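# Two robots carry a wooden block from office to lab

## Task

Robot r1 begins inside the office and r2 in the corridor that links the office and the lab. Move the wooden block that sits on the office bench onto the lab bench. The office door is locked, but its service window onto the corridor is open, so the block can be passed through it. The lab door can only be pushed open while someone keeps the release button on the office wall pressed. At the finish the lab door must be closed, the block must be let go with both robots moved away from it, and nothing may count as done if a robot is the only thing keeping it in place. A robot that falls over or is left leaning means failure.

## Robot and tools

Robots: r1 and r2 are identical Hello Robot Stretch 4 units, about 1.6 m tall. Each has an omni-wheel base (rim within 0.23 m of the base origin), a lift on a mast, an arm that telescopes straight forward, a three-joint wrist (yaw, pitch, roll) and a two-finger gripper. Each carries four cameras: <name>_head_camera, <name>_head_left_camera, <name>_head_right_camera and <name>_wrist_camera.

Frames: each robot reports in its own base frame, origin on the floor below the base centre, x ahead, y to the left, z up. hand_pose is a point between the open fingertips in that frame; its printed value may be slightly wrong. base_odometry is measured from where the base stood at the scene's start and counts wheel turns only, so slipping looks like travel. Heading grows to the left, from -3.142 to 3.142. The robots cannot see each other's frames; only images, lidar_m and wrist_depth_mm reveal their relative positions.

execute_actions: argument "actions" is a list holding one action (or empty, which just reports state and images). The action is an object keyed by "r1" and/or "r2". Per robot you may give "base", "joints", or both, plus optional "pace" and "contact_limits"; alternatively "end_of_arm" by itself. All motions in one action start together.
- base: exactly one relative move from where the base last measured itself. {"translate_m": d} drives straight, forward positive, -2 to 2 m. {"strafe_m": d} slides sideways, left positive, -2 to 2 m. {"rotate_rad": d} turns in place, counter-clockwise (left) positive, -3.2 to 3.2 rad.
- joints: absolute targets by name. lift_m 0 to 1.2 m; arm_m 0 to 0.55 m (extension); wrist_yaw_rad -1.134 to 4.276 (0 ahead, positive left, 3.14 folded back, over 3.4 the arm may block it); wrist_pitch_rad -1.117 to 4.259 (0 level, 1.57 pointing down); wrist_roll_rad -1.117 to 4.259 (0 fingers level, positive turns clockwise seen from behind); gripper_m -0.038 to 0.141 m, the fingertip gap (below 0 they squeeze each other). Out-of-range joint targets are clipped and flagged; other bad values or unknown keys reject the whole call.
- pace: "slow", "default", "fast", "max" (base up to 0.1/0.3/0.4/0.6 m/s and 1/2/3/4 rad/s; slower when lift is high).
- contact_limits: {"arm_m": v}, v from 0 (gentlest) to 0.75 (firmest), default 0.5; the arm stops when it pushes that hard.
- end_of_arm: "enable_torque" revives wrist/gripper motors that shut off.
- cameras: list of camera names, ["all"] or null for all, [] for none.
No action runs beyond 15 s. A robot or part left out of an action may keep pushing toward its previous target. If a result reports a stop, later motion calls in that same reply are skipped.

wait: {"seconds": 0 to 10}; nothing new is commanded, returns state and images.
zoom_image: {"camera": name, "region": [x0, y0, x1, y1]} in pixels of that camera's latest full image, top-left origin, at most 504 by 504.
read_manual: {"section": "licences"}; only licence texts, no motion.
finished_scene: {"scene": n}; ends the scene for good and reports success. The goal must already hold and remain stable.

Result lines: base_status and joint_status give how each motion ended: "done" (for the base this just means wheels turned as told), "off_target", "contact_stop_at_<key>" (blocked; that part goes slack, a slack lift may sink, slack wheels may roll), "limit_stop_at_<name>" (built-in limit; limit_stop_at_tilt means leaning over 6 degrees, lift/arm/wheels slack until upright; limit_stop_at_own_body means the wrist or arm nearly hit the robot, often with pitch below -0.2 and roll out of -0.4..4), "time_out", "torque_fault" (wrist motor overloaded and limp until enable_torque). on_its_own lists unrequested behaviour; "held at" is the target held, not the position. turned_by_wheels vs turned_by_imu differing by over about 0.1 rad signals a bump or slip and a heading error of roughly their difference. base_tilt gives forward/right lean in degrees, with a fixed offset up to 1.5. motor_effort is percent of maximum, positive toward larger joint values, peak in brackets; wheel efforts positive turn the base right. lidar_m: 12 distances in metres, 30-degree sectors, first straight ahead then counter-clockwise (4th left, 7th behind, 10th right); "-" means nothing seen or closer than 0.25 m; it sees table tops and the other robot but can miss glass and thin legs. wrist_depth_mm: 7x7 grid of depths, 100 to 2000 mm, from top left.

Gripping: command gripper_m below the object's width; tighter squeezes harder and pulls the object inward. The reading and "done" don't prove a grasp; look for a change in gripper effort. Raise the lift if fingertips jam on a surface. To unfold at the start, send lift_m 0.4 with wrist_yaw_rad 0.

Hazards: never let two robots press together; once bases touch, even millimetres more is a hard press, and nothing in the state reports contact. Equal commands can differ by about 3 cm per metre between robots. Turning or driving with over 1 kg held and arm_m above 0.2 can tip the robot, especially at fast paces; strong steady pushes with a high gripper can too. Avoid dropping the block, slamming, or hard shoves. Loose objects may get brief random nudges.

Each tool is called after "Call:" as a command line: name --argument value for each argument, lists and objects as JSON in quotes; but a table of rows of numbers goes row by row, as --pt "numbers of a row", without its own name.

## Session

Call:
execute_actions --actions '[{"r1":{"joints":{"lift_m":0.9,"wrist_yaw_rad":0,"gripper_m":0.12}},"r2":{"joints":{"lift_m":0.875,"wrist_yaw_rad":0,"gripper_m":0.12,"wrist_pitch_rad":0.3}}}]' --cameras '["r1_head_left_camera","r2_head_left_camera"]'

Scene clock: 3.53 s.
r1.base_odometry: x=+0.000 y=+0.000 heading=+0.000 (m, m, rad; r1's odometry frame)
r1.turned_by_wheels: +0.000 (rad since the last result)
r1.turned_by_imu: +0.000 (rad since the last result)
r1.base_tilt: forward=+0.5 right=+0.4 (deg)
r1.lidar_m: 2.79 1.42 1.01 1.35 1.45 1.17 1.01 0.99 1.26 1.14 1.15 1.41
r1.base_status: not commanded
r1.joint_positions: lift_m=+0.900 arm_m=-0.001 wrist_yaw_rad=+0.001 wrist_pitch_rad=-0.010 wrist_roll_rad=+0.008 gripper_m=+0.120
r1.joint_status: all done
r1.motor_effort: lift_m=+23(20) arm_m=-1(1) wrist_yaw_rad=+0(10) wrist_pitch_rad=-7(7) wrist_roll_rad=+0(0) gripper_m=-2(1) wheel_0=-1(1) wheel_1=-1(0) wheel_2=+0(0) (%)
r1.hand_pose: x=+0.4584 y=-0.0873 z=+1.0808 quat_wxyz=(+1.000, +0.004, -0.005, +0.000) (m; r1's base frame)
r1.wrist_depth_mm: - - - - - 1708 1255 / - - - - - 1756 1255 / - - - - - 1661 1255 / - - - - - 1661 1255 / - - - - - 1576 1255 / - - - 160 - 1464 1229 / - - - - - 1661 1229
r2.base_odometry: x=+0.000 y=+0.000 heading=+0.000 (m, m, rad; r2's odometry frame)
r2.turned_by_wheels: +0.000 (rad since the last result)
r2.turned_by_imu: +0.001 (rad since the last result)
r2.base_tilt: forward=+0.7 right=-0.7 (deg)
r2.lidar_m: 0.67 0.66 0.76 0.70 0.72 0.85 0.94 1.01 1.14 1.86 1.07 0.83
r2.base_status: not commanded
r2.joint_positions: lift_m=+0.875 arm_m=-0.001 wrist_yaw_rad=+0.000 wrist_pitch_rad=+0.302 wrist_roll_rad=-0.011 gripper_m=+0.120
r2.joint_status: all done
r2.motor_effort: lift_m=+24(24) arm_m=+0(0) wrist_yaw_rad=-1(7) wrist_pitch_rad=-6(6) wrist_roll_rad=+0(0) gripper_m=-3(2) wheel_0=+1(1) wheel_1=-1(1) wheel_2=+1(0) (%)
r2.hand_pose: x=+0.4458 y=-0.0873 z=+0.9670 quat_wxyz=(+0.989, -0.005, +0.150, +0.001) (m; r2's base frame)
r2.wrist_depth_mm: 415 430 455 477 508 539 580 / 421 445 469 492 525 559 603 / 436 462 484 517 554 591 621 / 459 477 504 535 574 615 654 / 469 492 530 564 609 647 691 / 492 517 544 585 621 668 732 / 512 535 569 597 647 699 768
pictures: r1_head_left_camera, r2_head_left_camera
Images, in order (width x height): r1_head_left_camera 420x672, r2_head_left_camera 420x672.

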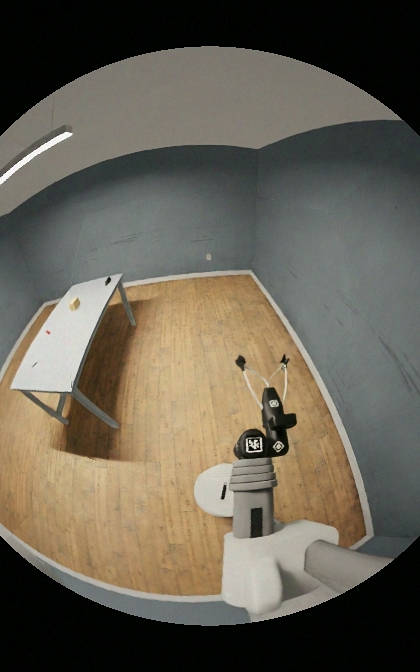

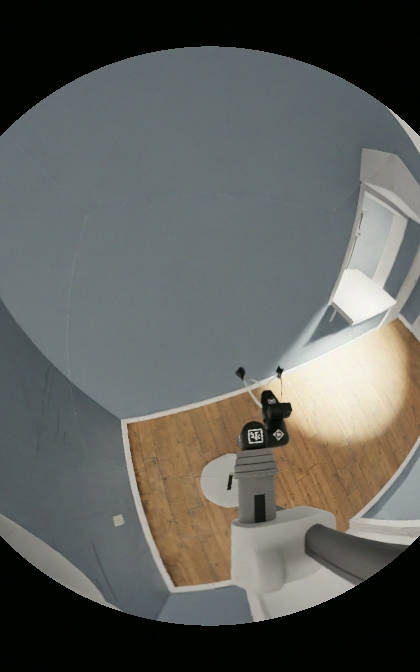

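Call:
execute_actions --actions '[{"r1":{"base":{"rotate_rad":1.8},"joints":{"lift_m":0.72,"wrist_pitch_rad":0.3}},"r2":{"base":{"rotate_rad":0.4}}}]' --cameras '[]'

Call:
execute_actions --actions '[{"r1":{"base":{"strafe_m":-0.9}},"r2":{"base":{"strafe_m":-1.2}}}]' --cameras '["r1_head_camera","r2_head_camera"]'

Scene clock: 12.73 s.
r1.base_odometry: x=+0.000 y=+0.000 heading=+1.799 (m, m, rad; r1's odometry frame)
r1.turned_by_wheels: +1.799 (rad since the last result)
r1.turned_by_imu: +1.831 (rad since the last result)
r1.base_tilt: forward=+0.4 right=+0.4 (deg)
r1.lidar_m: 3.34 1.25 1.07 0.99 1.09 1.18 1.14 1.22 1.76 3.23 1.11 0.98
r1.base_status: done
r1.joint_positions: lift_m=+0.720 arm_m=-0.001 wrist_yaw_rad=+0.000 wrist_pitch_rad=+0.302 wrist_roll_rad=+0.008 gripper_m=+0.120
r1.joint_status: all done
r1.motor_effort: lift_m=+15(19) arm_m=-1(1) wrist_yaw_rad=-3(0) wrist_pitch_rad=-7(3) wrist_roll_rad=-1(1) gripper_m=-2(2) wheel_0=-3(10) wheel_1=-3(8) wheel_2=-2(8) (%)
r1.hand_pose: x=+0.4454 y=-0.0873 z=+0.8127 quat_wxyz=(+0.989, +0.004, +0.150, +0.000) (m; r1's base frame)
r1.wrist_depth_mm: - 1863 - - - - - / 1281 1863 - - - - - / 1336 1863 - - - - 960 / 1336 1921 - - - - - / 1336 1708 1708 1808 1808 1708 1863 / 1336 1366 1308 160 1336 1336 1366 / 1138 1160 1205 - 1229 1182 1138
r2.base_odometry: x=+0.000 y=+0.000 heading=+0.399 (m, m, rad; r2's odometry frame)
r2.turned_by_wheels: +0.399 (rad since the last result)
r2.turned_by_imu: +0.393 (rad since the last result)
r2.base_tilt: forward=+0.6 right=-0.6 (deg)
r2.lidar_m: 0.68 0.75 0.74 0.72 0.78 0.97 0.97 1.07 1.52 1.44 0.89 0.70
r2.base_status: done
r2.joint_positions: lift_m=+0.875 arm_m=-0.001 wrist_yaw_rad=+0.000 wrist_pitch_rad=+0.302 wrist_roll_rad=-0.011 gripper_m=+0.120
r2.joint_status: not commanded
r2.motor_effort: lift_m=+24(24) arm_m=+0(0) wrist_yaw_rad=-1(1) wrist_pitch_rad=-4(3) wrist_roll_rad=-1(0) gripper_m=+3(2) wheel_0=-3(8) wheel_1=-6(12) wheel_2=-4(11) (%)
r2.hand_pose: x=+0.4458 y=-0.0874 z=+0.9670 quat_wxyz=(+0.989, -0.005, +0.150, +0.001) (m; r2's base frame)
r2.wrist_depth_mm: 473 455 439 427 410 404 394 / 492 473 455 442 433 418 404 / 508 492 477 459 445 430 418 / 535 512 496 477 459 449 436 / 559 539 517 500 484 469 452 / 585 564 525 517 500 477 469 / 621 591 569 535 517 492 484
pictures: none
No camera images: the call's "cameras" was empty. Leave "cameras" out to get every camera's image.

Scene clock: 18.07 s.
r1.base_odometry: x=+0.877 y=+0.204 heading=+1.799 (m, m, rad; r1's odometry frame)
r1.turned_by_wheels: +0.000 (rad since the last result)
r1.turned_by_imu: +0.000 (rad since the last result)
r1.base_tilt: forward=+0.4 right=+0.3 (deg)
r1.lidar_m: 0.74 0.79 1.94 1.88 1.62 1.21 1.20 1.28 1.84 2.32 1.05 0.76
r1.base_status: done
r1.joint_positions: lift_m=+0.720 arm_m=-0.001 wrist_yaw_rad=+0.000 wrist_pitch_rad=+0.302 wrist_roll_rad=+0.008 gripper_m=+0.120
r1.joint_status: not commanded
r1.motor_effort: lift_m=+16(16) arm_m=-1(1) wrist_yaw_rad=-1(1) wrist_pitch_rad=-8(8) wrist_roll_rad=-1(1) gripper_m=-2(2) wheel_0=+0(9) wheel_1=+0(12) wheel_2=+0(2) (%)
r1.hand_pose: x=+0.4454 y=-0.0873 z=+0.8126 quat_wxyz=(+0.989, +0.004, +0.150, +0.000) (m; r1's base frame)
r1.wrist_depth_mm: - - - - - - - / - - - - - - - / - - 778 788 809 831 788 / - 640 621 603 574 574 564 / 1808 1618 1430 1863 1808 1863 1708 / 1397 1336 1308 159 1336 1308 1308 / 1160 1098 1182 - 1229 1205 1205
r2.base_odometry: x=+0.466 y=-1.106 heading=+0.399 (m, m, rad; r2's odometry frame)
r2.turned_by_wheels: +0.000 (rad since the last result)
r2.turned_by_imu: +0.001 (rad since the last result)
r2.base_tilt: forward=+0.6 right=-0.7 (deg)
r2.lidar_m: 0.37 0.39 0.92 1.92 1.49 1.07 1.04 1.13 1.73 1.69 0.46 0.37
r2.base_status: done
r2.joint_positions: lift_m=+0.875 arm_m=-0.001 wrist_yaw_rad=+0.000 wrist_pitch_rad=+0.302 wrist_roll_rad=-0.011 gripper_m=+0.120
r2.joint_status: not commanded
r2.motor_effort: lift_m=+23(24) arm_m=+0(0) wrist_yaw_rad=-1(1) wrist_pitch_rad=-4(5) wrist_roll_rad=+1(0) gripper_m=-4(1) wheel_0=+2(11) wheel_1=-6(15) wheel_2=+0(3) (%)
r2.hand_pose: x=+0.4458 y=-0.0874 z=+0.9670 quat_wxyz=(+0.989, -0.005, +0.150, +0.001) (m; r2's base frame)
r2.wrist_depth_mm: 351 436 - - - - - / 359 439 - - - - - / 382 449 - - - - - / 399 455 640 654 647 661 - / 418 413 427 427 430 430 433 / 309 310 300 317 319 304 319 / 249 248 240 243 233 233 256
pictures: r1_head_camera, r2_head_camera
Images, in order (width x height): r1_head_camera 420x560, r2_head_camera 420x560.

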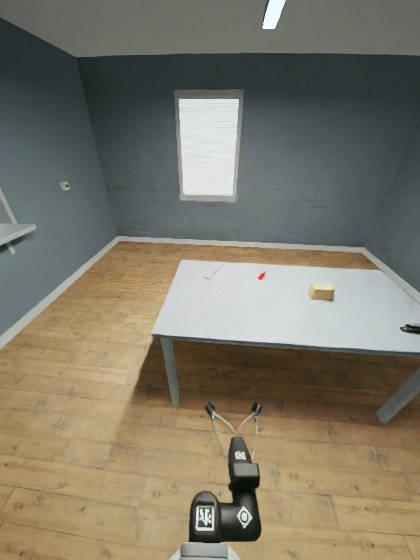

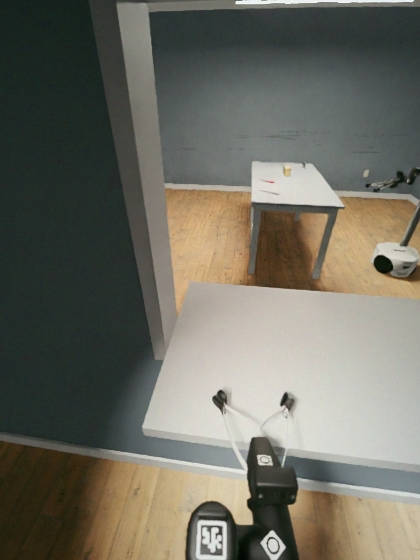

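Call:
execute_actions --actions '[{"r1":{"base":{"strafe_m":-0.42},"joints":{"gripper_m":0.141}},"r2":{"base":{"translate_m":-0.3}}}]' --cameras '[]'

Call:
execute_actions --actions '[{"r1":{"base":{"translate_m":0.38},"joints":{"arm_m":0.15}},"r2":{"base":{"rotate_rad":-0.12}}}]' --cameras '["r1_head_camera","r1_wrist_camera"]'

Scene clock: 31.53 s.
r1.base_odometry: x=+1.286 y=+0.299 heading=+1.799 (m, m, rad; r1's odometry frame)
r1.turned_by_wheels: +0.000 (rad since the last result)
r1.turned_by_imu: +0.000 (rad since the last result)
r1.base_tilt: forward=+0.4 right=+0.4 (deg)
r1.lidar_m: 0.73 0.79 2.31 2.33 1.67 1.27 1.23 1.30 1.85 1.91 0.98 0.75
r1.base_status: done
r1.joint_positions: lift_m=+0.720 arm_m=-0.001 wrist_yaw_rad=+0.000 wrist_pitch_rad=+0.302 wrist_roll_rad=+0.008 gripper_m=+0.141
r1.joint_status: all done
r1.motor_effort: lift_m=+17(16) arm_m=-1(1) wrist_yaw_rad=-2(1) wrist_pitch_rad=-7(6) wrist_roll_rad=+0(1) gripper_m=+1(1) wheel_0=+0(7) wheel_1=+0(7) wheel_2=+0(2) (%)
r1.hand_pose: x=+0.4454 y=-0.0873 z=+0.8126 quat_wxyz=(+0.989, +0.004, +0.151, +0.000) (m; r1's base frame)
r1.wrist_depth_mm: - - - - - - - / - - - - - - - / 750 759 778 798 809 809 842 / 634 615 591 564 564 535 535 / 1808 1708 1808 1808 1863 569 1661 / 1397 1336 1366 158 1336 1308 1464 / 1160 1160 1205 - 1229 1182 1182
r2.base_odometry: x=+0.189 y=-1.222 heading=+0.398 (m, m, rad; r2's odometry frame)
r2.turned_by_wheels: -0.001 (rad since the last result)
r2.turned_by_imu: +0.001 (rad since the last result)
r2.base_tilt: forward=+0.7 right=-0.7 (deg)
r2.lidar_m: 0.63 0.94 1.38 1.94 1.09 0.77 0.73 0.82 1.25 2.52 0.87 0.62
r2.base_status: done
r2.joint_positions: lift_m=+0.875 arm_m=-0.001 wrist_yaw_rad=+0.000 wrist_pitch_rad=+0.302 wrist_roll_rad=-0.011 gripper_m=+0.120
r2.joint_status: not commanded
r2.motor_effort: lift_m=+23(23) arm_m=+0(0) wrist_yaw_rad=-1(1) wrist_pitch_rad=-5(5) wrist_roll_rad=+1(0) gripper_m=+0(3) wheel_0=-3(5) wheel_1=-6(10) wheel_2=+2(15) (%)
r2.hand_pose: x=+0.4458 y=-0.0874 z=+0.9670 quat_wxyz=(+0.989, -0.005, +0.150, +0.001) (m; r2's base frame)
r2.wrist_depth_mm: 661 647 - - - - - / 699 661 - - - - - / 715 691 798 - - - - / 750 723 640 654 654 661 668 / 788 768 473 455 449 436 436 / 842 798 741 723 715 668 668 / 878 820 788 741 732 691 691
pictures: none
No camera images: the call's "cameras" was empty. Leave "cameras" out to get every camera's image.

Scene clock: 34.27 s.
r1.base_odometry: x=+1.199 y=+0.669 heading=+1.800 (m, m, rad; r1's odometry frame)
r1.turned_by_wheels: +0.000 (rad since the last result)
r1.turned_by_imu: -0.002 (rad since the last result)
r1.base_tilt: forward=+0.5 right=+0.4 (deg)
r1.lidar_m: 0.36 0.39 0.55 2.34 2.21 1.65 1.61 1.70 1.97 1.90 0.48 0.36
r1.base_status: done
r1.joint_positions: lift_m=+0.720 arm_m=+0.149 wrist_yaw_rad=+0.000 wrist_pitch_rad=+0.302 wrist_roll_rad=+0.008 gripper_m=+0.141
r1.joint_status: all done
r1.motor_effort: lift_m=+17(17) arm_m=+6(2) wrist_yaw_rad=+1(0) wrist_pitch_rad=-8(6) wrist_roll_rad=+1(0) gripper_m=+3(4) wheel_0=+3(6) wheel_1=+2(5) wheel_2=-1(10) (%)
r1.hand_pose: x=+0.5953 y=-0.0874 z=+0.8126 quat_wxyz=(+0.989, +0.004, +0.151, -0.001) (m; r1's base frame)
r1.wrist_depth_mm: - - - - - - - / - - - - - - - / 741 759 - - - - - / 452 459 466 469 436 325 329 / 327 327 332 336 338 336 338 / 256 247 248 159 241 242 264 / 209 211 220 - 222 215 216
r2.base_odometry: x=+0.189 y=-1.222 heading=+0.279 (m, m, rad; r2's odometry frame)
r2.turned_by_wheels: -0.119 (rad since the last result)
r2.turned_by_imu: -0.116 (rad since the last result)
r2.base_tilt: forward=+0.6 right=-0.7 (deg)
r2.lidar_m: 0.64 0.67 1.24 1.93 1.24 0.80 0.73 0.79 1.07 2.75 1.30 0.66
r2.base_status: done
r2.joint_positions: lift_m=+0.875 arm_m=-0.001 wrist_yaw_rad=+0.000 wrist_pitch_rad=+0.302 wrist_roll_rad=-0.011 gripper_m=+0.120
r2.joint_status: not commanded
r2.motor_effort: lift_m=+23(23) arm_m=+0(0) wrist_yaw_rad=-1(1) wrist_pitch_rad=-6(4) wrist_roll_rad=+0(0) gripper_m=-1(1) wheel_0=+3(9) wheel_1=+5(9) wheel_2=+4(10) (%)
r2.hand_pose: x=+0.4458 y=-0.0874 z=+0.9670 quat_wxyz=(+0.989, -0.005, +0.150, +0.001) (m; r2's base frame)
r2.wrist_depth_mm: 603 661 - - - - - / 627 668 - - - - - / 676 676 - - - - - / 691 627 634 640 668 668 668 / 715 469 462 469 466 459 459 / 750 741 732 750 732 723 723 / 788 778 778 750 759 741 759
pictures: r1_head_camera, r1_wrist_camera
Images, in order (width x height): r1_head_camera 420x560, r1_wrist_camera 616x392.

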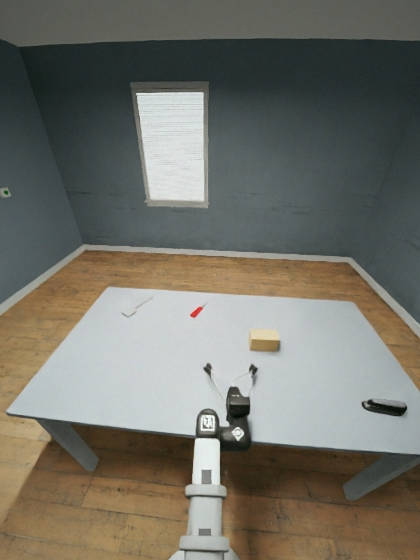

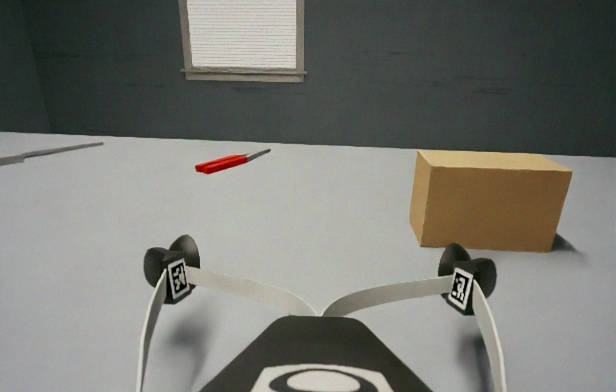

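Call:
execute_actions --actions '[{"r1":{"base":{"strafe_m":-0.66},"joints":{"gripper_m":0.12,"lift_m":0.85,"arm_m":0.49,"wrist_yaw_rad":1.57}}}]' --cameras '[]'

Call:
execute_actions --actions '[{"r1":{"joints":{"lift_m":0.72}}}]' --cameras '["r1_head_camera","r1_wrist_camera"]'

Scene clock: 49.83 s.
r1.base_odometry: x=+1.842 y=+0.819 heading=+1.800 (m, m, rad; r1's odometry frame)
r1.turned_by_wheels: +0.000 (rad since the last result)
r1.turned_by_imu: +0.000 (rad since the last result)
r1.base_tilt: forward=+0.4 right=+0.4 (deg)
r1.lidar_m: 0.31 0.32 0.50 2.82 2.24 1.69 1.65 1.72 1.29 1.26 1.32 0.32
r1.base_status: done
r1.joint_positions: lift_m=+0.850 arm_m=+0.489 wrist_yaw_rad=+1.569 wrist_pitch_rad=+0.302 wrist_roll_rad=+0.008 gripper_m=+0.120
r1.joint_status: all done
r1.motor_effort: lift_m=+23(21) arm_m=+6(6) wrist_yaw_rad=+1(7) wrist_pitch_rad=-6(8) wrist_roll_rad=+1(0) gripper_m=+0(2) wheel_0=+1(6) wheel_1=-2(12) wheel_2=+0(1) (%)
r1.hand_pose: x=+0.7477 y=+0.2753 z=+0.9421 quat_wxyz=(+0.700, -0.103, +0.109, +0.698) (m; r1's base frame)
r1.wrist_depth_mm: - - - - - - - / - - - - - - - / - - - - - - - / - - 831 842 842 917 - / - 591 559 564 603 603 - / 455 439 421 159 427 430 469 / 370 375 392 - 394 379 384
r2.base_odometry: x=+0.189 y=-1.222 heading=+0.279 (m, m, rad; r2's odometry frame)
r2.turned_by_wheels: +0.000 (rad since the last result)
r2.turned_by_imu: +0.002 (rad since the last result)
r2.base_tilt: forward=+0.6 right=-0.7 (deg)
r2.lidar_m: 0.64 0.67 1.18 1.93 1.22 0.80 0.75 0.79 1.10 2.76 1.31 0.68
r2.base_status: not commanded
r2.joint_positions: lift_m=+0.875 arm_m=-0.001 wrist_yaw_rad=+0.000 wrist_pitch_rad=+0.302 wrist_roll_rad=-0.011 gripper_m=+0.120
r2.joint_status: not commanded
r2.motor_effort: lift_m=+23(23) arm_m=+0(0) wrist_yaw_rad=-2(1) wrist_pitch_rad=-6(5) wrist_roll_rad=-1(0) gripper_m=-4(2) wheel_0=+2(3) wheel_1=+6(5) wheel_2=+4(5) (%)
r2.hand_pose: x=+0.4458 y=-0.0874 z=+0.9670 quat_wxyz=(+0.989, -0.005, +0.150, +0.001) (m; r2's base frame)
r2.wrist_depth_mm: 615 668 - - - - - / 634 668 - - - - - / 654 676 - - - - - / 691 627 647 640 654 668 661 / 723 469 462 462 462 462 462 / 759 741 732 732 732 715 723 / 788 788 798 759 750 750 750
pictures: none
No camera images: the call's "cameras" was empty. Leave "cameras" out to get every camera's image.

Scene clock: 51.43 s.
r1.base_odometry: x=+1.842 y=+0.819 heading=+1.800 (m, m, rad; r1's odometry frame)
r1.turned_by_wheels: +0.000 (rad since the last result)
r1.turned_by_imu: +0.000 (rad since the last result)
r1.base_tilt: forward=+0.4 right=+0.4 (deg)
r1.lidar_m: 0.30 0.32 0.48 2.82 2.23 1.69 1.65 1.70 1.30 1.26 1.35 0.32
r1.base_status: not commanded
r1.joint_positions: lift_m=+0.720 arm_m=+0.489 wrist_yaw_rad=+1.569 wrist_pitch_rad=+0.302 wrist_roll_rad=+0.008 gripper_m=+0.120
r1.joint_status: all done
r1.motor_effort: lift_m=+15(22) arm_m=+6(6) wrist_yaw_rad=+2(3) wrist_pitch_rad=-7(6) wrist_roll_rad=+1(0) gripper_m=+1(0) wheel_0=+2(1) wheel_1=-3(3) wheel_2=+0(0) (%)
r1.hand_pose: x=+0.7477 y=+0.2753 z=+0.8127 quat_wxyz=(+0.700, -0.103, +0.109, +0.698) (m; r1's base frame)
r1.wrist_depth_mm: - - - - - - - / - - - - - - - / - - 788 809 809 820 - / 462 466 469 310 480 484 488 / 330 330 317 319 338 343 340 / 257 248 239 159 241 242 264 / 210 211 220 - 222 214 216
r2.base_odometry: x=+0.189 y=-1.222 heading=+0.279 (m, m, rad; r2's odometry frame)
r2.turned_by_wheels: +0.000 (rad since the last result)
r2.turned_by_imu: +0.000 (rad since the last result)
r2.base_tilt: forward=+0.6 right=-0.7 (deg)
r2.lidar_m: 0.62 0.65 1.20 1.93 1.23 0.78 0.74 0.77 1.10 2.76 1.27 0.70
r2.base_status: not commanded
r2.joint_positions: lift_m=+0.875 arm_m=-0.001 wrist_yaw_rad=+0.000 wrist_pitch_rad=+0.302 wrist_roll_rad=-0.011 gripper_m=+0.120
r2.joint_status: not commanded
r2.motor_effort: lift_m=+23(23) arm_m=+0(0) wrist_yaw_rad=-1(1) wrist_pitch_rad=-6(5) wrist_roll_rad=-1(0) gripper_m=-3(3) wheel_0=+3(3) wheel_1=+6(5) wheel_2=+4(4) (%)
r2.hand_pose: x=+0.4458 y=-0.0874 z=+0.9670 quat_wxyz=(+0.989, -0.005, +0.150, +0.001) (m; r2's base frame)
r2.wrist_depth_mm: 615 661 - - - - - / 634 668 - - - - - / 668 668 - - - - - / 691 634 647 647 654 668 661 / 723 469 466 466 459 466 459 / 750 741 723 741 732 723 723 / 788 788 778 759 750 741 759
pictures: r1_head_camera, r1_wrist_camera
Images, in order (width x height): r1_head_camera 420x560, r1_wrist_camera 616x392.

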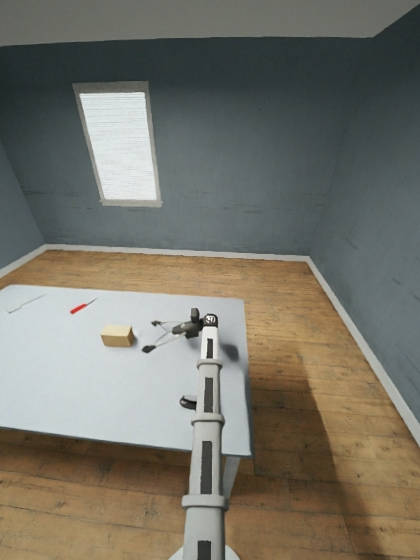

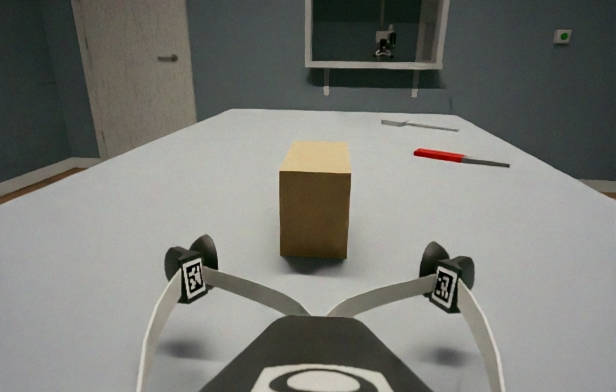

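Call:
execute_actions --actions '[{"r1":{"base":{"strafe_m":0.15}}}]' --cameras '[]'

Call:
execute_actions --actions '[{"r1":{"joints":{"gripper_m":0.01}}}]' --cameras '[]'

Call:
execute_actions --actions '[{"r1":{"base":{"translate_m":-0.3},"joints":{"lift_m":1.0,"arm_m":0}}}]' --cameras '[]'

Call:
execute_actions --actions '[{"r1":{"base":{"rotate_rad":1.5},"joints":{"wrist_yaw_rad":0}}}]' --cameras '[]'

Call:
execute_actions --actions '[{"r1":{"base":{"translate_m":1.7}}}]' --cameras '["r1_head_camera","r1_wrist_camera"]'

Scene clock: 67.73 s.
r1.base_odometry: x=+1.696 y=+0.785 heading=+1.800 (m, m, rad; r1's odometry frame)
r1.turned_by_wheels: +0.000 (rad since the last result)
r1.turned_by_imu: +0.000 (rad since the last result)
r1.base_tilt: forward=+0.4 right=+0.4 (deg)
r1.lidar_m: 0.31 0.35 0.50 2.67 2.21 1.66 1.64 1.72 1.45 1.41 1.50 0.32
r1.base_status: done
r1.joint_positions: lift_m=+0.720 arm_m=+0.489 wrist_yaw_rad=+1.570 wrist_pitch_rad=+0.302 wrist_roll_rad=+0.008 gripper_m=+0.120
r1.joint_status: not commanded
r1.motor_effort: lift_m=+15(16) arm_m=+6(6) wrist_yaw_rad=+0(1) wrist_pitch_rad=-5(7) wrist_roll_rad=+1(1) gripper_m=-1(0) wheel_0=-2(9) wheel_1=+1(10) wheel_2=+0(2) (%)
r1.hand_pose: x=+0.7476 y=+0.2753 z=+0.8127 quat_wxyz=(+0.700, -0.103, +0.109, +0.698) (m; r1's base frame)
r1.wrist_depth_mm: - - - - - - - / - - - - - - - / - - 798 798 798 820 - / 462 466 473 248 477 480 484 / 330 332 229 175 320 338 343 / 257 248 238 157 241 242 264 / 211 211 220 - 223 214 215
r2.base_odometry: x=+0.189 y=-1.222 heading=+0.279 (m, m, rad; r2's odometry frame)
r2.turned_by_wheels: +0.000 (rad since the last result)
r2.turned_by_imu: +0.001 (rad since the last result)
r2.base_tilt: forward=+0.6 right=-0.7 (deg)
r2.lidar_m: 0.62 0.67 1.19 1.93 1.21 0.79 0.74 0.79 1.08 2.76 1.29 0.69
r2.base_status: not commanded
r2.joint_positions: lift_m=+0.875 arm_m=-0.001 wrist_yaw_rad=+0.000 wrist_pitch_rad=+0.302 wrist_roll_rad=-0.011 gripper_m=+0.120
r2.joint_status: not commanded
r2.motor_effort: lift_m=+23(23) arm_m=+0(0) wrist_yaw_rad=-1(1) wrist_pitch_rad=-4(4) wrist_roll_rad=+0(1) gripper_m=+4(1) wheel_0=+3(3) wheel_1=+5(5) wheel_2=+4(4) (%)
r2.hand_pose: x=+0.4458 y=-0.0874 z=+0.9670 quat_wxyz=(+0.989, -0.005, +0.150, +0.001) (m; r2's base frame)
r2.wrist_depth_mm: 609 668 - - - - - / 634 668 - - - - - / 668 683 - - - - - / 691 627 640 647 654 654 668 / 707 473 469 462 462 462 459 / 750 750 732 732 741 723 732 / 788 788 778 759 759 750 759
pictures: none
No camera images: the call's "cameras" was empty. Leave "cameras" out to get every camera's image.

Scene clock: 69.70 s.
r1.base_odometry: x=+1.696 y=+0.785 heading=+1.800 (m, m, rad; r1's odometry frame)
r1.turned_by_wheels: +0.000 (rad since the last result)
r1.turned_by_imu: +0.000 (rad since the last result)
r1.base_tilt: forward=+0.4 right=+0.3 (deg)
r1.lidar_m: 0.32 0.35 0.51 2.66 2.21 1.69 1.64 1.74 1.44 1.41 1.52 0.34
r1.base_status: not commanded
r1.joint_positions: lift_m=+0.720 arm_m=+0.489 wrist_yaw_rad=+1.570 wrist_pitch_rad=+0.305 wrist_roll_rad=+0.008 gripper_m=+0.010
r1.joint_status: all done
r1.motor_effort: lift_m=+16(16) arm_m=+6(6) wrist_yaw_rad=+1(2) wrist_pitch_rad=-18(16) wrist_roll_rad=+0(1) gripper_m=-20(18) wheel_0=-2(2) wheel_1=+1(1) wheel_2=+0(0) (%)
r1.hand_pose: x=+0.7476 y=+0.2751 z=+0.8118 quat_wxyz=(+0.700, -0.105, +0.110, +0.698) (m; r1's base frame)
r1.wrist_depth_mm: - - - - - - - / - - - - - - - / - - 759 768 788 798 - / 455 459 459 236 469 469 477 / 327 329 330 166 195 336 338 / 255 244 190 161 181 237 260 / 208 209 218 - 220 205 213
r2.base_odometry: x=+0.189 y=-1.222 heading=+0.279 (m, m, rad; r2's odometry frame)
r2.turned_by_wheels: +0.000 (rad since the last result)
r2.turned_by_imu: +0.000 (rad since the last result)
r2.base_tilt: forward=+0.6 right=-0.7 (deg)
r2.lidar_m: 0.63 0.66 1.22 1.93 1.20 0.78 0.72 0.77 1.09 2.75 1.31 0.65
r2.base_status: not commanded
r2.joint_positions: lift_m=+0.875 arm_m=-0.001 wrist_yaw_rad=+0.000 wrist_pitch_rad=+0.302 wrist_roll_rad=-0.011 gripper_m=+0.120
r2.joint_status: not commanded
r2.motor_effort: lift_m=+23(23) arm_m=+0(0) wrist_yaw_rad=-1(2) wrist_pitch_rad=-3(6) wrist_roll_rad=+0(0) gripper_m=-3(1) wheel_0=+3(3) wheel_1=+5(5) wheel_2=+4(4) (%)
r2.hand_pose: x=+0.4458 y=-0.0874 z=+0.9670 quat_wxyz=(+0.989, -0.005, +0.150, +0.001) (m; r2's base frame)
r2.wrist_depth_mm: 615 654 - - - - - / 634 661 - - - - - / 661 668 - - - - - / 683 634 634 640 661 661 668 / 715 469 462 462 466 462 462 / 759 750 723 741 723 715 723 / 778 778 778 750 750 759 750
pictures: none
No camera images: the call's "cameras" was empty. Leave "cameras" out to get every camera's image.

Scene clock: 72.20 s.
r1.base_odometry: x=+1.764 y=+0.493 heading=+1.799 (m, m, rad; r1's odometry frame)
r1.turned_by_wheels: +0.000 (rad since the last result)
r1.turned_by_imu: +0.001 (rad since the last result)
r1.base_tilt: forward=+0.4 right=+0.4 (deg)
r1.lidar_m: 0.61 0.66 0.94 2.84 1.81 1.39 1.33 1.42 1.44 1.40 1.49 0.65
r1.base_status: done
r1.joint_positions: lift_m=+1.000 arm_m=+0.001 wrist_yaw_rad=+1.570 wrist_pitch_rad=+0.306 wrist_roll_rad=+0.008 gripper_m=+0.010
r1.joint_status: all done
r1.motor_effort: lift_m=+24(28) arm_m=-5(2) wrist_yaw_rad=+1(1) wrist_pitch_rad=-16(19) wrist_roll_rad=+0(1) gripper_m=-21(22) wheel_0=-3(11) wheel_1=-2(8) wheel_2=-1(10) (%)
r1.hand_pose: x=+0.2595 y=+0.2751 z=+1.0910 quat_wxyz=(+0.700, -0.105, +0.111, +0.698) (m; r1's base frame)
r1.wrist_depth_mm: 1921 - - - - - - / 1921 - - - - - - / 1921 - - - - - - / 1921 - - 236 - - - / 1921 - - 166 195 1182 904 / 1756 1708 191 161 182 1229 715 / 1499 1499 1576 - 1537 1397 1060
r2.base_odometry: x=+0.189 y=-1.222 heading=+0.279 (m, m, rad; r2's odometry frame)
r2.turned_by_wheels: +0.000 (rad since the last result)
r2.turned_by_imu: +0.001 (rad since the last result)
r2.base_tilt: forward=+0.6 right=-0.7 (deg)
r2.lidar_m: 0.62 0.65 1.21 1.95 1.19 0.77 0.73 0.77 1.04 2.76 1.26 0.66
r2.base_status: not commanded
r2.joint_positions: lift_m=+0.875 arm_m=-0.001 wrist_yaw_rad=+0.000 wrist_pitch_rad=+0.302 wrist_roll_rad=-0.011 gripper_m=+0.120
r2.joint_status: not commanded
r2.motor_effort: lift_m=+23(23) arm_m=+0(0) wrist_yaw_rad=-1(1) wrist_pitch_rad=-5(7) wrist_roll_rad=+0(0) gripper_m=-1(2) wheel_0=+3(3) wheel_1=+5(6) wheel_2=+5(4) (%)
r2.hand_pose: x=+0.4458 y=-0.0874 z=+0.9670 quat_wxyz=(+0.989, -0.005, +0.150, +0.001) (m; r2's base frame)
r2.wrist_depth_mm: 615 654 - - - - - / 634 668 - - - - - / 661 676 - - - - - / 691 627 634 647 661 661 668 / 707 466 462 462 459 462 466 / 759 750 723 741 732 707 732 / 788 768 768 768 759 750 759
pictures: none
No camera images: the call's "cameras" was empty. Leave "cameras" out to get every camera's image.

Scene clock: 74.43 s.
r1.base_odometry: x=+1.764 y=+0.493 heading=-2.985 (m, m, rad; r1's odometry frame)
r1.turned_by_wheels: +1.499 (rad since the last result)
r1.turned_by_imu: +1.526 (rad since the last result)
r1.base_tilt: forward=+0.4 right=+0.4 (deg)
r1.lidar_m: 2.82 1.92 1.41 1.34 1.39 1.47 1.40 1.46 0.65 0.62 0.65 0.90
r1.base_status: done
r1.joint_positions: lift_m=+1.000 arm_m=+0.001 wrist_yaw_rad=+0.000 wrist_pitch_rad=+0.306 wrist_roll_rad=+0.008 gripper_m=+0.010
r1.joint_status: all done
r1.motor_effort: lift_m=+24(24) arm_m=-6(6) wrist_yaw_rad=-2(6) wrist_pitch_rad=-18(15) wrist_roll_rad=+0(0) gripper_m=-17(16) wheel_0=-4(11) wheel_1=-2(6) wheel_2=-2(8) (%)
r1.hand_pose: x=+0.4471 y=-0.0873 z=+1.0910 quat_wxyz=(+0.988, +0.004, +0.152, +0.000) (m; r1's base frame)
r1.wrist_depth_mm: 1863 - - - - - - / 1863 - - - - - - / 1863 - - - - - - / 1921 - - 236 - - - / 1921 - - 166 195 - 931 / 1708 1708 190 161 182 1098 1708 / 1464 1499 1576 - 1576 1430 1537
r2.base_odometry: x=+0.189 y=-1.222 heading=+0.279 (m, m, rad; r2's odometry frame)
r2.turned_by_wheels: +0.000 (rad since the last result)
r2.turned_by_imu: +0.001 (rad since the last result)
r2.base_tilt: forward=+0.6 right=-0.7 (deg)
r2.lidar_m: 0.63 0.66 1.23 1.93 1.22 0.78 0.75 0.78 1.05 2.76 1.30 0.69
r2.base_status: not commanded
r2.joint_positions: lift_m=+0.875 arm_m=-0.001 wrist_yaw_rad=+0.000 wrist_pitch_rad=+0.302 wrist_roll_rad=-0.011 gripper_m=+0.120
r2.joint_status: not commanded
r2.motor_effort: lift_m=+23(23) arm_m=+0(0) wrist_yaw_rad=-1(2) wrist_pitch_rad=-6(6) wrist_roll_rad=+2(0) gripper_m=-1(3) wheel_0=+3(2) wheel_1=+6(5) wheel_2=+4(4) (%)
r2.hand_pose: x=+0.4458 y=-0.0874 z=+0.9670 quat_wxyz=(+0.989, -0.005, +0.150, +0.001) (m; r2's base frame)
r2.wrist_depth_mm: 609 661 - - - - - / 634 661 - - - - - / 661 676 - - - - - / 691 640 640 640 654 661 661 / 715 477 466 466 462 466 466 / 750 750 715 741 741 707 732 / 778 778 778 759 759 741 750
pictures: none
No camera images: the call's "cameras" was empty. Leave "cameras" out to get every camera's image.

Scene clock: 81.60 s.
r1.base_odometry: x=+0.085 y=+0.226 heading=-2.984 (m, m, rad; r1's odometry frame)
r1.turned_by_wheels: +0.000 (rad since the last result)
r1.turned_by_imu: -0.009 (rad since the last result)
r1.base_tilt: forward=+0.4 right=+0.4 (deg)
r1.lidar_m: 1.13 1.14 1.43 1.35 1.42 1.92 3.14 0.87 0.73 3.34 1.37 1.19
r1.base_status: done
r1.joint_positions: lift_m=+1.000 arm_m=+0.001 wrist_yaw_rad=+0.000 wrist_pitch_rad=+0.306 wrist_roll_rad=+0.008 gripper_m=+0.010
r1.joint_status: not commanded
r1.motor_effort: lift_m=+23(24) arm_m=-6(6) wrist_yaw_rad=+0(2) wrist_pitch_rad=-17(16) wrist_roll_rad=+0(0) gripper_m=-18(22) wheel_0=+2(6) wheel_1=+2(7) wheel_2=+1(11) (%)
r1.hand_pose: x=+0.4470 y=-0.0874 z=+1.0910 quat_wxyz=(+0.988, +0.004, +0.152, -0.001) (m; r1's base frame)
r1.wrist_depth_mm: 854 854 854 842 831 842 831 / 904 891 891 891 891 891 891 / 960 931 931 960 946 931 931 / 991 991 991 236 991 960 976 / 1060 1060 1025 166 195 1025 1025 / 1138 1118 191 161 182 1078 1098 / 1229 1205 1182 - 1182 1182 1160
r2.base_odometry: x=+0.189 y=-1.222 heading=+0.279 (m, m, rad; r2's odometry frame)
r2.turned_by_wheels: +0.000 (rad since the last result)
r2.turned_by_imu: +0.002 (rad since the last result)
r2.base_tilt: forward=+0.6 right=-0.7 (deg)
r2.lidar_m: 0.63 0.66 1.20 1.92 1.22 0.78 0.74 0.77 1.07 2.75 1.26 0.66
r2.base_status: not commanded
r2.joint_positions: lift_m=+0.875 arm_m=-0.001 wrist_yaw_rad=+0.000 wrist_pitch_rad=+0.302 wrist_roll_rad=-0.011 gripper_m=+0.120
r2.joint_status: not commanded
r2.motor_effort: lift_m=+23(23) arm_m=+0(0) wrist_yaw_rad=-2(0) wrist_pitch_rad=-4(6) wrist_roll_rad=+1(1) gripper_m=+0(1) wheel_0=+3(2) wheel_1=+6(5) wheel_2=+5(4) (%)
r2.hand_pose: x=+0.4458 y=-0.0874 z=+0.9670 quat_wxyz=(+0.989, -0.005, +0.150, +0.001) (m; r2's base frame)
r2.wrist_depth_mm: 609 668 - - - - - / 627 668 - - - - - / 668 668 - - - - - / 691 640 640 640 647 661 668 / 715 469 466 462 459 466 466 / 750 741 723 741 732 723 741 / 778 778 788 768 759 741 759
pictures: r1_head_camera, r1_wrist_camera
Images, in order (width x height): r1_head_camera 420x560, r1_wrist_camera 616x392.

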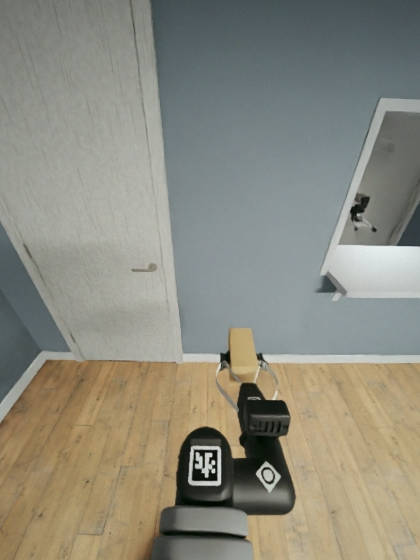

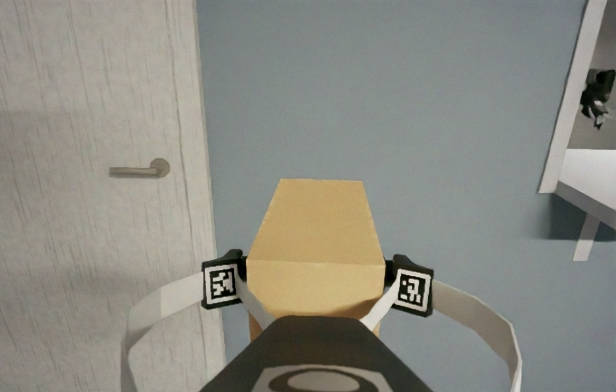

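Forward first, then strafe (table behind).

Call:
execute_actions --actions '[{"r1":{"base":{"translate_m":0.3}}}]' --cameras '[]'

Call:
execute_actions --actions '[{"r1":{"base":{"strafe_m":-0.97}},"r2":{"base":{"strafe_m":-0.3}}}]' --cameras '[]'

Call:
execute_actions --actions '[{"r1":{"joints":{"arm_m":0.4}}}]' --cameras '[]'

Call:
execute_actions --actions '[{"r1":{"joints":{"lift_m":0.878,"arm_m":0.5},"pace":"slow"}}]' --cameras '["r2_head_camera"]'

Call:
execute_actions --actions '[{"r1":{"joints":{"gripper_m":0.12}}}]' --cameras '[]'

Call:
execute_actions --actions '[{"r1":{"joints":{"arm_m":0,"lift_m":0.935}}}]' --cameras '[]'

Call:
execute_actions --actions '[{"r1":{"base":{"strafe_m":-1.3},"joints":{"gripper_m":0,"wrist_pitch_rad":0}},"r2":{"joints":{"arm_m":0.15}}}]' --cameras '["r1_wrist_camera","r2_head_camera","r2_wrist_camera"]'

Scene clock: 100.80 s.
r1.base_odometry: x=-0.211 y=+0.179 heading=-2.984 (m, m, rad; r1's odometry frame)
r1.turned_by_wheels: +0.001 (rad since the last result)
r1.turned_by_imu: -0.001 (rad since the last result)
r1.base_tilt: forward=+0.4 right=+0.4 (deg)
r1.lidar_m: 0.85 0.85 1.20 1.37 1.43 1.93 3.47 0.94 1.00 3.33 0.94 0.89
r1.base_status: done
r1.joint_positions: lift_m=+1.000 arm_m=+0.001 wrist_yaw_rad=+0.000 wrist_pitch_rad=+0.306 wrist_roll_rad=+0.008 gripper_m=+0.010
r1.joint_status: not commanded
r1.motor_effort: lift_m=+24(24) arm_m=-5(5) wrist_yaw_rad=+0(1) wrist_pitch_rad=-17(18) wrist_roll_rad=+0(1) gripper_m=-21(18) wheel_0=+3(8) wheel_1=+4(7) wheel_2=+1(10) (%)
r1.hand_pose: x=+0.4470 y=-0.0874 z=+1.0910 quat_wxyz=(+0.988, +0.004, +0.152, -0.001) (m; r1's base frame)
r1.wrist_depth_mm: 580 574 580 580 580 569 569 / 609 609 615 609 603 609 597 / 640 640 647 647 640 634 634 / 676 683 691 236 668 676 661 / 732 715 723 166 195 715 707 / 778 750 190 161 181 750 750 / 820 809 831 - 809 820 809
r2.base_odometry: x=+0.189 y=-1.222 heading=+0.279 (m, m, rad; r2's odometry frame)
r2.turned_by_wheels: +0.000 (rad since the last result)
r2.turned_by_imu: +0.001 (rad since the last result)
r2.base_tilt: forward=+0.6 right=-0.7 (deg)
r2.lidar_m: 0.62 0.68 1.21 1.94 1.22 0.77 0.74 0.79 1.05 2.77 1.27 0.67
r2.base_status: not commanded
r2.joint_positions: lift_m=+0.875 arm_m=-0.001 wrist_yaw_rad=+0.000 wrist_pitch_rad=+0.302 wrist_roll_rad=-0.011 gripper_m=+0.120
r2.joint_status: not commanded
r2.motor_effort: lift_m=+23(23) arm_m=+0(0) wrist_yaw_rad=-1(0) wrist_pitch_rad=-6(5) wrist_roll_rad=+1(0) gripper_m=-1(2) wheel_0=+3(3) wheel_1=+6(5) wheel_2=+5(5) (%)
r2.hand_pose: x=+0.4458 y=-0.0874 z=+0.9670 quat_wxyz=(+0.989, -0.005, +0.150, +0.001) (m; r2's base frame)
r2.wrist_depth_mm: 621 661 - - - - - / 634 661 - - - - - / 668 676 - - - - - / 683 634 634 647 647 668 668 / 715 466 469 466 466 459 462 / 759 741 723 741 741 715 723 / 778 778 778 768 759 750 750
pictures: none
No camera images: the call's "cameras" was empty. Leave "cameras" out to get every camera's image.

Scene clock: 105.37 s.
r1.base_odometry: x=-0.364 y=+1.137 heading=-2.984 (m, m, rad; r1's odometry frame)
r1.turned_by_wheels: +0.000 (rad since the last result)
r1.turned_by_imu: -0.001 (rad since the last result)
r1.base_tilt: forward=+0.4 right=+0.4 (deg)
r1.lidar_m: 0.66 0.69 1.23 2.33 2.42 0.73 0.71 0.72 2.46 2.37 1.28 0.70
r1.base_status: done
r1.joint_positions: lift_m=+1.000 arm_m=+0.001 wrist_yaw_rad=+0.000 wrist_pitch_rad=+0.306 wrist_roll_rad=+0.008 gripper_m=+0.010
r1.joint_status: not commanded
r1.motor_effort: lift_m=+23(24) arm_m=-6(5) wrist_yaw_rad=+0(0) wrist_pitch_rad=-16(15) wrist_roll_rad=+0(0) gripper_m=-19(18) wheel_0=+1(8) wheel_1=-2(12) wheel_2=+0(1) (%)
r1.hand_pose: x=+0.4470 y=-0.0874 z=+1.0910 quat_wxyz=(+0.988, +0.004, +0.152, -0.001) (m; r1's base frame)
r1.wrist_depth_mm: 615 668 - - - - - / 647 668 - - - - - / 676 683 - - - - - / 723 723 809 236 820 831 768 / 759 574 574 166 195 591 597 / 809 521 190 161 182 508 512 / 878 878 842 - 831 831 831
r2.base_odometry: x=+0.272 y=-1.510 heading=+0.279 (m, m, rad; r2's odometry frame)
r2.turned_by_wheels: +0.000 (rad since the last result)
r2.turned_by_imu: +0.001 (rad since the last result)
r2.base_tilt: forward=+0.6 right=-0.7 (deg)
r2.lidar_m: 0.64 0.69 1.21 2.25 1.23 0.79 0.74 0.79 1.07 2.46 1.29 0.68
r2.base_status: done
r2.joint_positions: lift_m=+0.875 arm_m=-0.001 wrist_yaw_rad=+0.000 wrist_pitch_rad=+0.302 wrist_roll_rad=-0.011 gripper_m=+0.120
r2.joint_status: not commanded
r2.motor_effort: lift_m=+23(23) arm_m=+0(0) wrist_yaw_rad=-1(1) wrist_pitch_rad=-7(5) wrist_roll_rad=+0(0) gripper_m=+0(5) wheel_0=+1(11) wheel_1=-6(15) wheel_2=-1(3) (%)
r2.hand_pose: x=+0.4458 y=-0.0874 z=+0.9671 quat_wxyz=(+0.989, -0.005, +0.150, +0.001) (m; r2's base frame)
r2.wrist_depth_mm: - - - - - 668 597 / - - - - - 661 621 / - - - - - 661 640 / 627 634 647 647 654 668 676 / 477 477 477 469 469 469 699 / 768 759 732 750 741 723 741 / 798 788 778 768 759 759 768
pictures: none
No camera images: the call's "cameras" was empty. Leave "cameras" out to get every camera's image.

Scene clock: 107.67 s.
r1.base_odometry: x=-0.364 y=+1.137 heading=-2.984 (m, m, rad; r1's odometry frame)
r1.turned_by_wheels: +0.000 (rad since the last result)
r1.turned_by_imu: +0.000 (rad since the last result)
r1.base_tilt: forward=+0.4 right=+0.4 (deg)
r1.lidar_m: 0.63 0.68 1.24 2.33 2.42 0.73 0.69 0.73 2.45 2.37 1.29 0.68
r1.base_status: not commanded
r1.joint_positions: lift_m=+1.000 arm_m=+0.399 wrist_yaw_rad=+0.000 wrist_pitch_rad=+0.306 wrist_roll_rad=+0.008 gripper_m=+0.010
r1.joint_status: all done
r1.motor_effort: lift_m=+24(23) arm_m=+6(8) wrist_yaw_rad=-2(1) wrist_pitch_rad=-15(16) wrist_roll_rad=+0(0) gripper_m=-21(19) wheel_0=+1(1) wheel_1=-2(2) wheel_2=+0(0) (%)
r1.hand_pose: x=+0.8450 y=-0.0874 z=+1.0911 quat_wxyz=(+0.988, +0.004, +0.152, -0.001) (m; r1's base frame)
r1.wrist_depth_mm: 1921 1808 1863 1808 1808 1863 1863 / - - 1983 1255 1921 - - / - - - - - - - / - - - 236 - - - / - 569 574 166 195 585 591 / 436 424 190 161 182 421 459 / 364 366 382 - 384 362 375
r2.base_odometry: x=+0.272 y=-1.510 heading=+0.279 (m, m, rad; r2's odometry frame)
r2.turned_by_wheels: +0.000 (rad since the last result)
r2.turned_by_imu: +0.001 (rad since the last result)
r2.base_tilt: forward=+0.6 right=-0.7 (deg)
r2.lidar_m: 0.63 0.65 1.24 2.25 1.22 0.78 0.73 0.78 1.05 2.42 1.29 0.70
r2.base_status: not commanded
r2.joint_positions: lift_m=+0.875 arm_m=-0.001 wrist_yaw_rad=+0.000 wrist_pitch_rad=+0.302 wrist_roll_rad=-0.011 gripper_m=+0.120
r2.joint_status: not commanded
r2.motor_effort: lift_m=+23(23) arm_m=+0(0) wrist_yaw_rad=-1(1) wrist_pitch_rad=-7(5) wrist_roll_rad=+0(1) gripper_m=+0(2) wheel_0=+1(1) wheel_1=-5(5) wheel_2=+0(0) (%)
r2.hand_pose: x=+0.4458 y=-0.0874 z=+0.9671 quat_wxyz=(+0.989, -0.005, +0.150, +0.001) (m; r2's base frame)
r2.wrist_depth_mm: - - - 1618 - 668 603 / - - - 1025 - 676 621 / - - - - - 668 647 / 627 634 640 647 661 661 676 / 477 477 473 469 469 462 691 / 759 759 732 741 741 723 732 / 798 778 798 768 768 759 768
pictures: none
No camera images: the call's "cameras" was empty. Leave "cameras" out to get every camera's image.

Scene clock: 109.97 s.
r1.base_odometry: x=-0.364 y=+1.137 heading=-2.984 (m, m, rad; r1's odometry frame)
r1.turned_by_wheels: +0.000 (rad since the last result)
r1.turned_by_imu: +0.000 (rad since the last result)
r1.base_tilt: forward=+0.5 right=+0.3 (deg)
r1.lidar_m: 0.64 0.68 1.24 2.35 2.41 0.73 0.70 0.73 2.46 2.35 1.29 0.69
r1.base_status: not commanded
r1.joint_positions: lift_m=+0.878 arm_m=+0.499 wrist_yaw_rad=+0.000 wrist_pitch_rad=+0.306 wrist_roll_rad=+0.008 gripper_m=+0.010
r1.joint_status: all done
r1.motor_effort: lift_m=+16(24) arm_m=+6(1) wrist_yaw_rad=+2(2) wrist_pitch_rad=-17(15) wrist_roll_rad=+0(1) gripper_m=-22(22) wheel_0=+0(1) wheel_1=-2(2) wheel_2=+0(0) (%)
r1.hand_pose: x=+0.9450 y=-0.0874 z=+0.9697 quat_wxyz=(+0.988, +0.004, +0.152, -0.001) (m; r1's base frame)
r1.wrist_depth_mm: 1756 1808 1756 1118 1756 1756 1863 / 1921 1921 1808 1808 1863 1863 1983 / - - - 1983 1983 - - / 496 466 469 237 477 484 488 / 330 334 336 166 195 345 345 / 258 250 190 161 181 246 268 / 213 214 223 - 226 211 219
r2.base_odometry: x=+0.272 y=-1.510 heading=+0.279 (m, m, rad; r2's odometry frame)
r2.turned_by_wheels: +0.000 (rad since the last result)
r2.turned_by_imu: +0.001 (rad since the last result)
r2.base_tilt: forward=+0.6 right=-0.7 (deg)
r2.lidar_m: 0.64 0.68 1.21 2.23 1.20 0.77 0.74 0.77 1.07 2.44 1.27 0.69
r2.base_status: not commanded
r2.joint_positions: lift_m=+0.875 arm_m=-0.001 wrist_yaw_rad=+0.000 wrist_pitch_rad=+0.302 wrist_roll_rad=-0.011 gripper_m=+0.120
r2.joint_status: not commanded
r2.motor_effort: lift_m=+23(23) arm_m=+0(0) wrist_yaw_rad=-1(0) wrist_pitch_rad=-7(5) wrist_roll_rad=+0(2) gripper_m=-1(0) wheel_0=+2(1) wheel_1=-5(5) wheel_2=+0(0) (%)
r2.hand_pose: x=+0.4458 y=-0.0874 z=+0.9671 quat_wxyz=(+0.989, -0.005, +0.150, +0.001) (m; r2's base frame)
r2.wrist_depth_mm: - - - - - 661 603 / - - - 976 - 668 615 / - - - 931 - 668 654 / 627 627 640 647 654 654 668 / 477 477 473 469 473 462 691 / 768 750 732 759 741 715 732 / 809 788 778 768 778 759 768
pictures: r2_head_camera
Images, in order (width x height): r2_head_camera 420x560.

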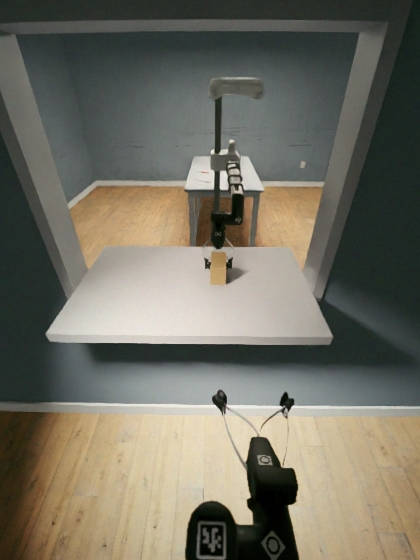

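Scene clock: 111.93 s.
r1.base_odometry: x=-0.364 y=+1.137 heading=-2.984 (m, m, rad; r1's odometry frame)
r1.turned_by_wheels: +0.000 (rad since the last result)
r1.turned_by_imu: +0.000 (rad since the last result)
r1.base_tilt: forward=+0.4 right=+0.4 (deg)
r1.lidar_m: 0.66 0.68 1.24 2.34 2.42 0.72 0.70 0.73 2.46 2.37 1.30 0.70
r1.base_status: not commanded
r1.joint_positions: lift_m=+0.878 arm_m=+0.499 wrist_yaw_rad=+0.000 wrist_pitch_rad=+0.303 wrist_roll_rad=+0.008 gripper_m=+0.120
r1.joint_status: all done
r1.motor_effort: lift_m=+16(16) arm_m=+6(6) wrist_yaw_rad=-2(0) wrist_pitch_rad=-7(17) wrist_roll_rad=+0(1) gripper_m=+0(21) wheel_0=+1(1) wheel_1=-1(2) wheel_2=+0(0) (%)
r1.hand_pose: x=+0.9452 y=-0.0874 z=+0.9705 quat_wxyz=(+0.989, +0.004, +0.151, -0.001) (m; r1's base frame)
r1.wrist_depth_mm: 1808 1808 1808 1118 1708 1756 1756 / 1863 1863 1863 1808 1808 1863 1808 / - - - 1921 1921 - - / 508 473 477 262 488 492 500 / 336 340 324 185 312 349 353 / 264 255 245 159 200 249 272 / 216 216 226 - 229 221 222
r2.base_odometry: x=+0.272 y=-1.510 heading=+0.279 (m, m, rad; r2's odometry frame)
r2.turned_by_wheels: +0.000 (rad since the last result)
r2.turned_by_imu: +0.000 (rad since the last result)
r2.base_tilt: forward=+0.6 right=-0.7 (deg)
r2.lidar_m: 0.64 0.67 1.23 2.24 1.20 0.78 0.73 0.77 1.05 2.44 1.28 0.67
r2.base_status: not commanded
r2.joint_positions: lift_m=+0.875 arm_m=-0.001 wrist_yaw_rad=+0.000 wrist_pitch_rad=+0.302 wrist_roll_rad=-0.011 gripper_m=+0.120
r2.joint_status: not commanded
r2.motor_effort: lift_m=+23(23) arm_m=+0(0) wrist_yaw_rad=-1(1) wrist_pitch_rad=-6(6) wrist_roll_rad=+0(1) gripper_m=-4(1) wheel_0=+1(2) wheel_1=-5(5) wheel_2=+0(0) (%)
r2.hand_pose: x=+0.4458 y=-0.0874 z=+0.9671 quat_wxyz=(+0.989, -0.005, +0.150, +0.001) (m; r2's base frame)
r2.wrist_depth_mm: - - - - - 661 597 / - - - 976 - 668 621 / - - - 931 - 661 640 / 627 627 640 654 647 668 676 / 480 477 473 469 466 466 699 / 759 759 750 741 741 723 732 / 798 788 788 768 768 750 759
pictures: none
No camera images: the call's "cameras" was empty. Leave "cameras" out to get every camera's image.

Scene clock: 114.47 s.
r1.base_odometry: x=-0.364 y=+1.137 heading=-2.984 (m, m, rad; r1's odometry frame)
r1.turned_by_wheels: +0.000 (rad since the last result)
r1.turned_by_imu: +0.000 (rad since the last result)
r1.base_tilt: forward=+0.4 right=+0.4 (deg)
r1.lidar_m: 0.66 0.68 1.25 2.34 2.43 0.72 0.70 0.72 2.47 2.37 1.31 0.69
r1.base_status: not commanded
r1.joint_positions: lift_m=+0.935 arm_m=+0.001 wrist_yaw_rad=+0.000 wrist_pitch_rad=+0.302 wrist_roll_rad=+0.008 gripper_m=+0.120
r1.joint_status: all done
r1.motor_effort: lift_m=+24(22) arm_m=-6(9) wrist_yaw_rad=+0(3) wrist_pitch_rad=-9(8) wrist_roll_rad=+0(0) gripper_m=-1(1) wheel_0=+1(1) wheel_1=-2(2) wheel_2=+0(0) (%)
r1.hand_pose: x=+0.4473 y=-0.0874 z=+1.0270 quat_wxyz=(+0.989, +0.004, +0.151, -0.001) (m; r1's base frame)
r1.wrist_depth_mm: 603 668 - - - - - / 640 676 - - - - - / 676 691 - 1661 - - - / 723 640 640 654 654 661 668 / 759 508 496 492 496 496 488 / 820 798 798 159 768 759 778 / 878 866 854 - 820 831 820
r2.base_odometry: x=+0.272 y=-1.510 heading=+0.279 (m, m, rad; r2's odometry frame)
r2.turned_by_wheels: +0.000 (rad since the last result)
r2.turned_by_imu: +0.001 (rad since the last result)
r2.base_tilt: forward=+0.7 right=-0.7 (deg)
r2.lidar_m: 0.64 0.68 1.26 2.24 1.22 0.78 0.74 0.78 1.08 2.47 1.27 0.68
r2.base_status: not commanded
r2.joint_positions: lift_m=+0.875 arm_m=-0.001 wrist_yaw_rad=+0.000 wrist_pitch_rad=+0.302 wrist_roll_rad=-0.011 gripper_m=+0.120
r2.joint_status: not commanded
r2.motor_effort: lift_m=+23(23) arm_m=+0(0) wrist_yaw_rad=-1(0) wrist_pitch_rad=-3(4) wrist_roll_rad=+1(1) gripper_m=+0(1) wheel_0=+1(1) wheel_1=-5(5) wheel_2=+0(0) (%)
r2.hand_pose: x=+0.4458 y=-0.0874 z=+0.9671 quat_wxyz=(+0.989, -0.005, +0.150, +0.001) (m; r2's base frame)
r2.wrist_depth_mm: - - - - - 661 609 / - - - - - 676 627 / - - - - - 676 647 / 627 627 647 647 654 654 676 / 477 477 477 469 466 466 699 / 759 750 750 741 741 715 732 / 798 788 788 759 768 750 759
pictures: none
No camera images: the call's "cameras" was empty. Leave "cameras" out to get every camera's image.

Scene clock: 120.13 s.
r1.base_odometry: x=-0.568 y=+2.421 heading=-2.984 (m, m, rad; r1's odometry frame)
r1.turned_by_wheels: +0.000 (rad since the last result)
r1.turned_by_imu: -0.002 (rad since the last result)
r1.base_tilt: forward=+0.4 right=+0.4 (deg)
r1.lidar_m: 0.86 0.94 0.98 3.26 1.12 1.24 3.41 1.54 1.07 1.07 1.12 0.94
r1.base_status: done
r1.joint_positions: lift_m=+0.935 arm_m=+0.001 wrist_yaw_rad=+0.000 wrist_pitch_rad=+0.003 wrist_roll_rad=+0.008 gripper_m=+0.000
r1.joint_status: all done
r1.motor_effort: lift_m=+22(23) arm_m=-6(6) wrist_yaw_rad=+1(2) wrist_pitch_rad=-6(13) wrist_roll_rad=-1(1) gripper_m=-5(5) wheel_0=+1(12) wheel_1=-1(8) wheel_2=+0(1) (%)
r1.hand_pose: x=+0.4604 y=-0.0874 z=+1.1122 quat_wxyz=(+1.000, +0.004, +0.001, +0.000) (m; r1's base frame)
r1.wrist_depth_mm: 683 691 691 676 683 676 661 / 699 691 691 691 683 676 668 / 699 691 691 691 683 676 676 / 707 707 707 699 691 691 683 / 715 707 715 220 699 699 691 / 723 715 183 186 184 707 699 / 741 723 715 - 715 715 707
r2.base_odometry: x=+0.272 y=-1.510 heading=+0.279 (m, m, rad; r2's odometry frame)
r2.turned_by_wheels: +0.000 (rad since the last result)
r2.turned_by_imu: +0.001 (rad since the last result)
r2.base_tilt: forward=+0.6 right=-0.7 (deg)
r2.lidar_m: 0.63 0.67 1.24 2.24 1.21 0.80 0.73 0.76 1.07 2.44 1.29 0.68
r2.base_status: not commanded
r2.joint_positions: lift_m=+0.875 arm_m=+0.149 wrist_yaw_rad=+0.000 wrist_pitch_rad=+0.302 wrist_roll_rad=-0.011 gripper_m=+0.120
r2.joint_status: all done
r2.motor_effort: lift_m=+23(23) arm_m=+7(7) wrist_yaw_rad=-1(1) wrist_pitch_rad=-6(4) wrist_roll_rad=+1(1) gripper_m=+1(1) wheel_0=+1(2) wheel_1=-5(5) wheel_2=+0(0) (%)
r2.hand_pose: x=+0.5950 y=-0.0874 z=+0.9670 quat_wxyz=(+0.989, -0.005, +0.150, +0.001) (m; r2's base frame)
r2.wrist_depth_mm: - - - - - - 469 / - - - - - - 480 / - - - - - - 500 / 615 621 569 580 647 591 512 / 410 413 424 424 427 427 459 / 330 329 320 322 324 317 320 / 615 609 609 329 597 324 591
pictures: r1_wrist_camera, r2_head_camera, r2_wrist_camera
Images, in order (width x height): r1_wrist_camera 616x392, r2_head_camera 420x560, r2_wrist_camera 616x392.

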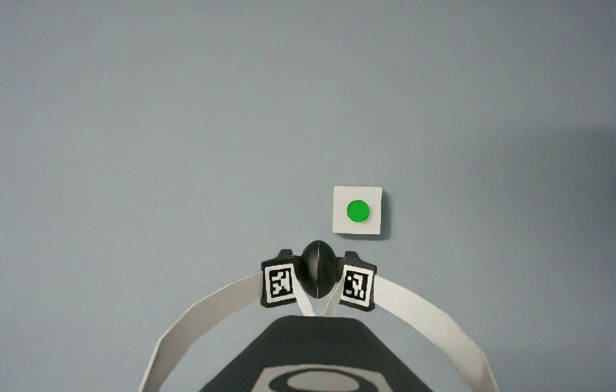

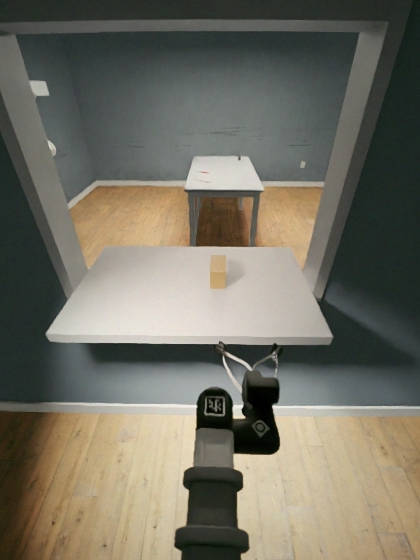

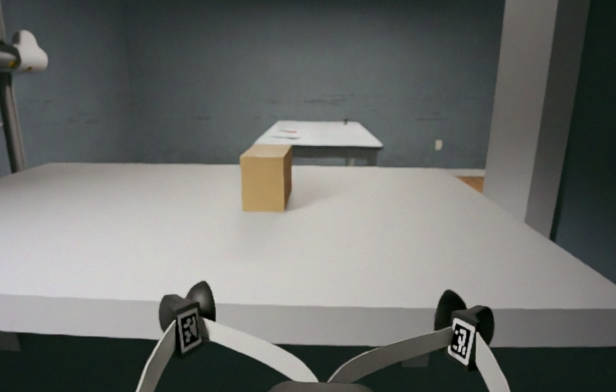

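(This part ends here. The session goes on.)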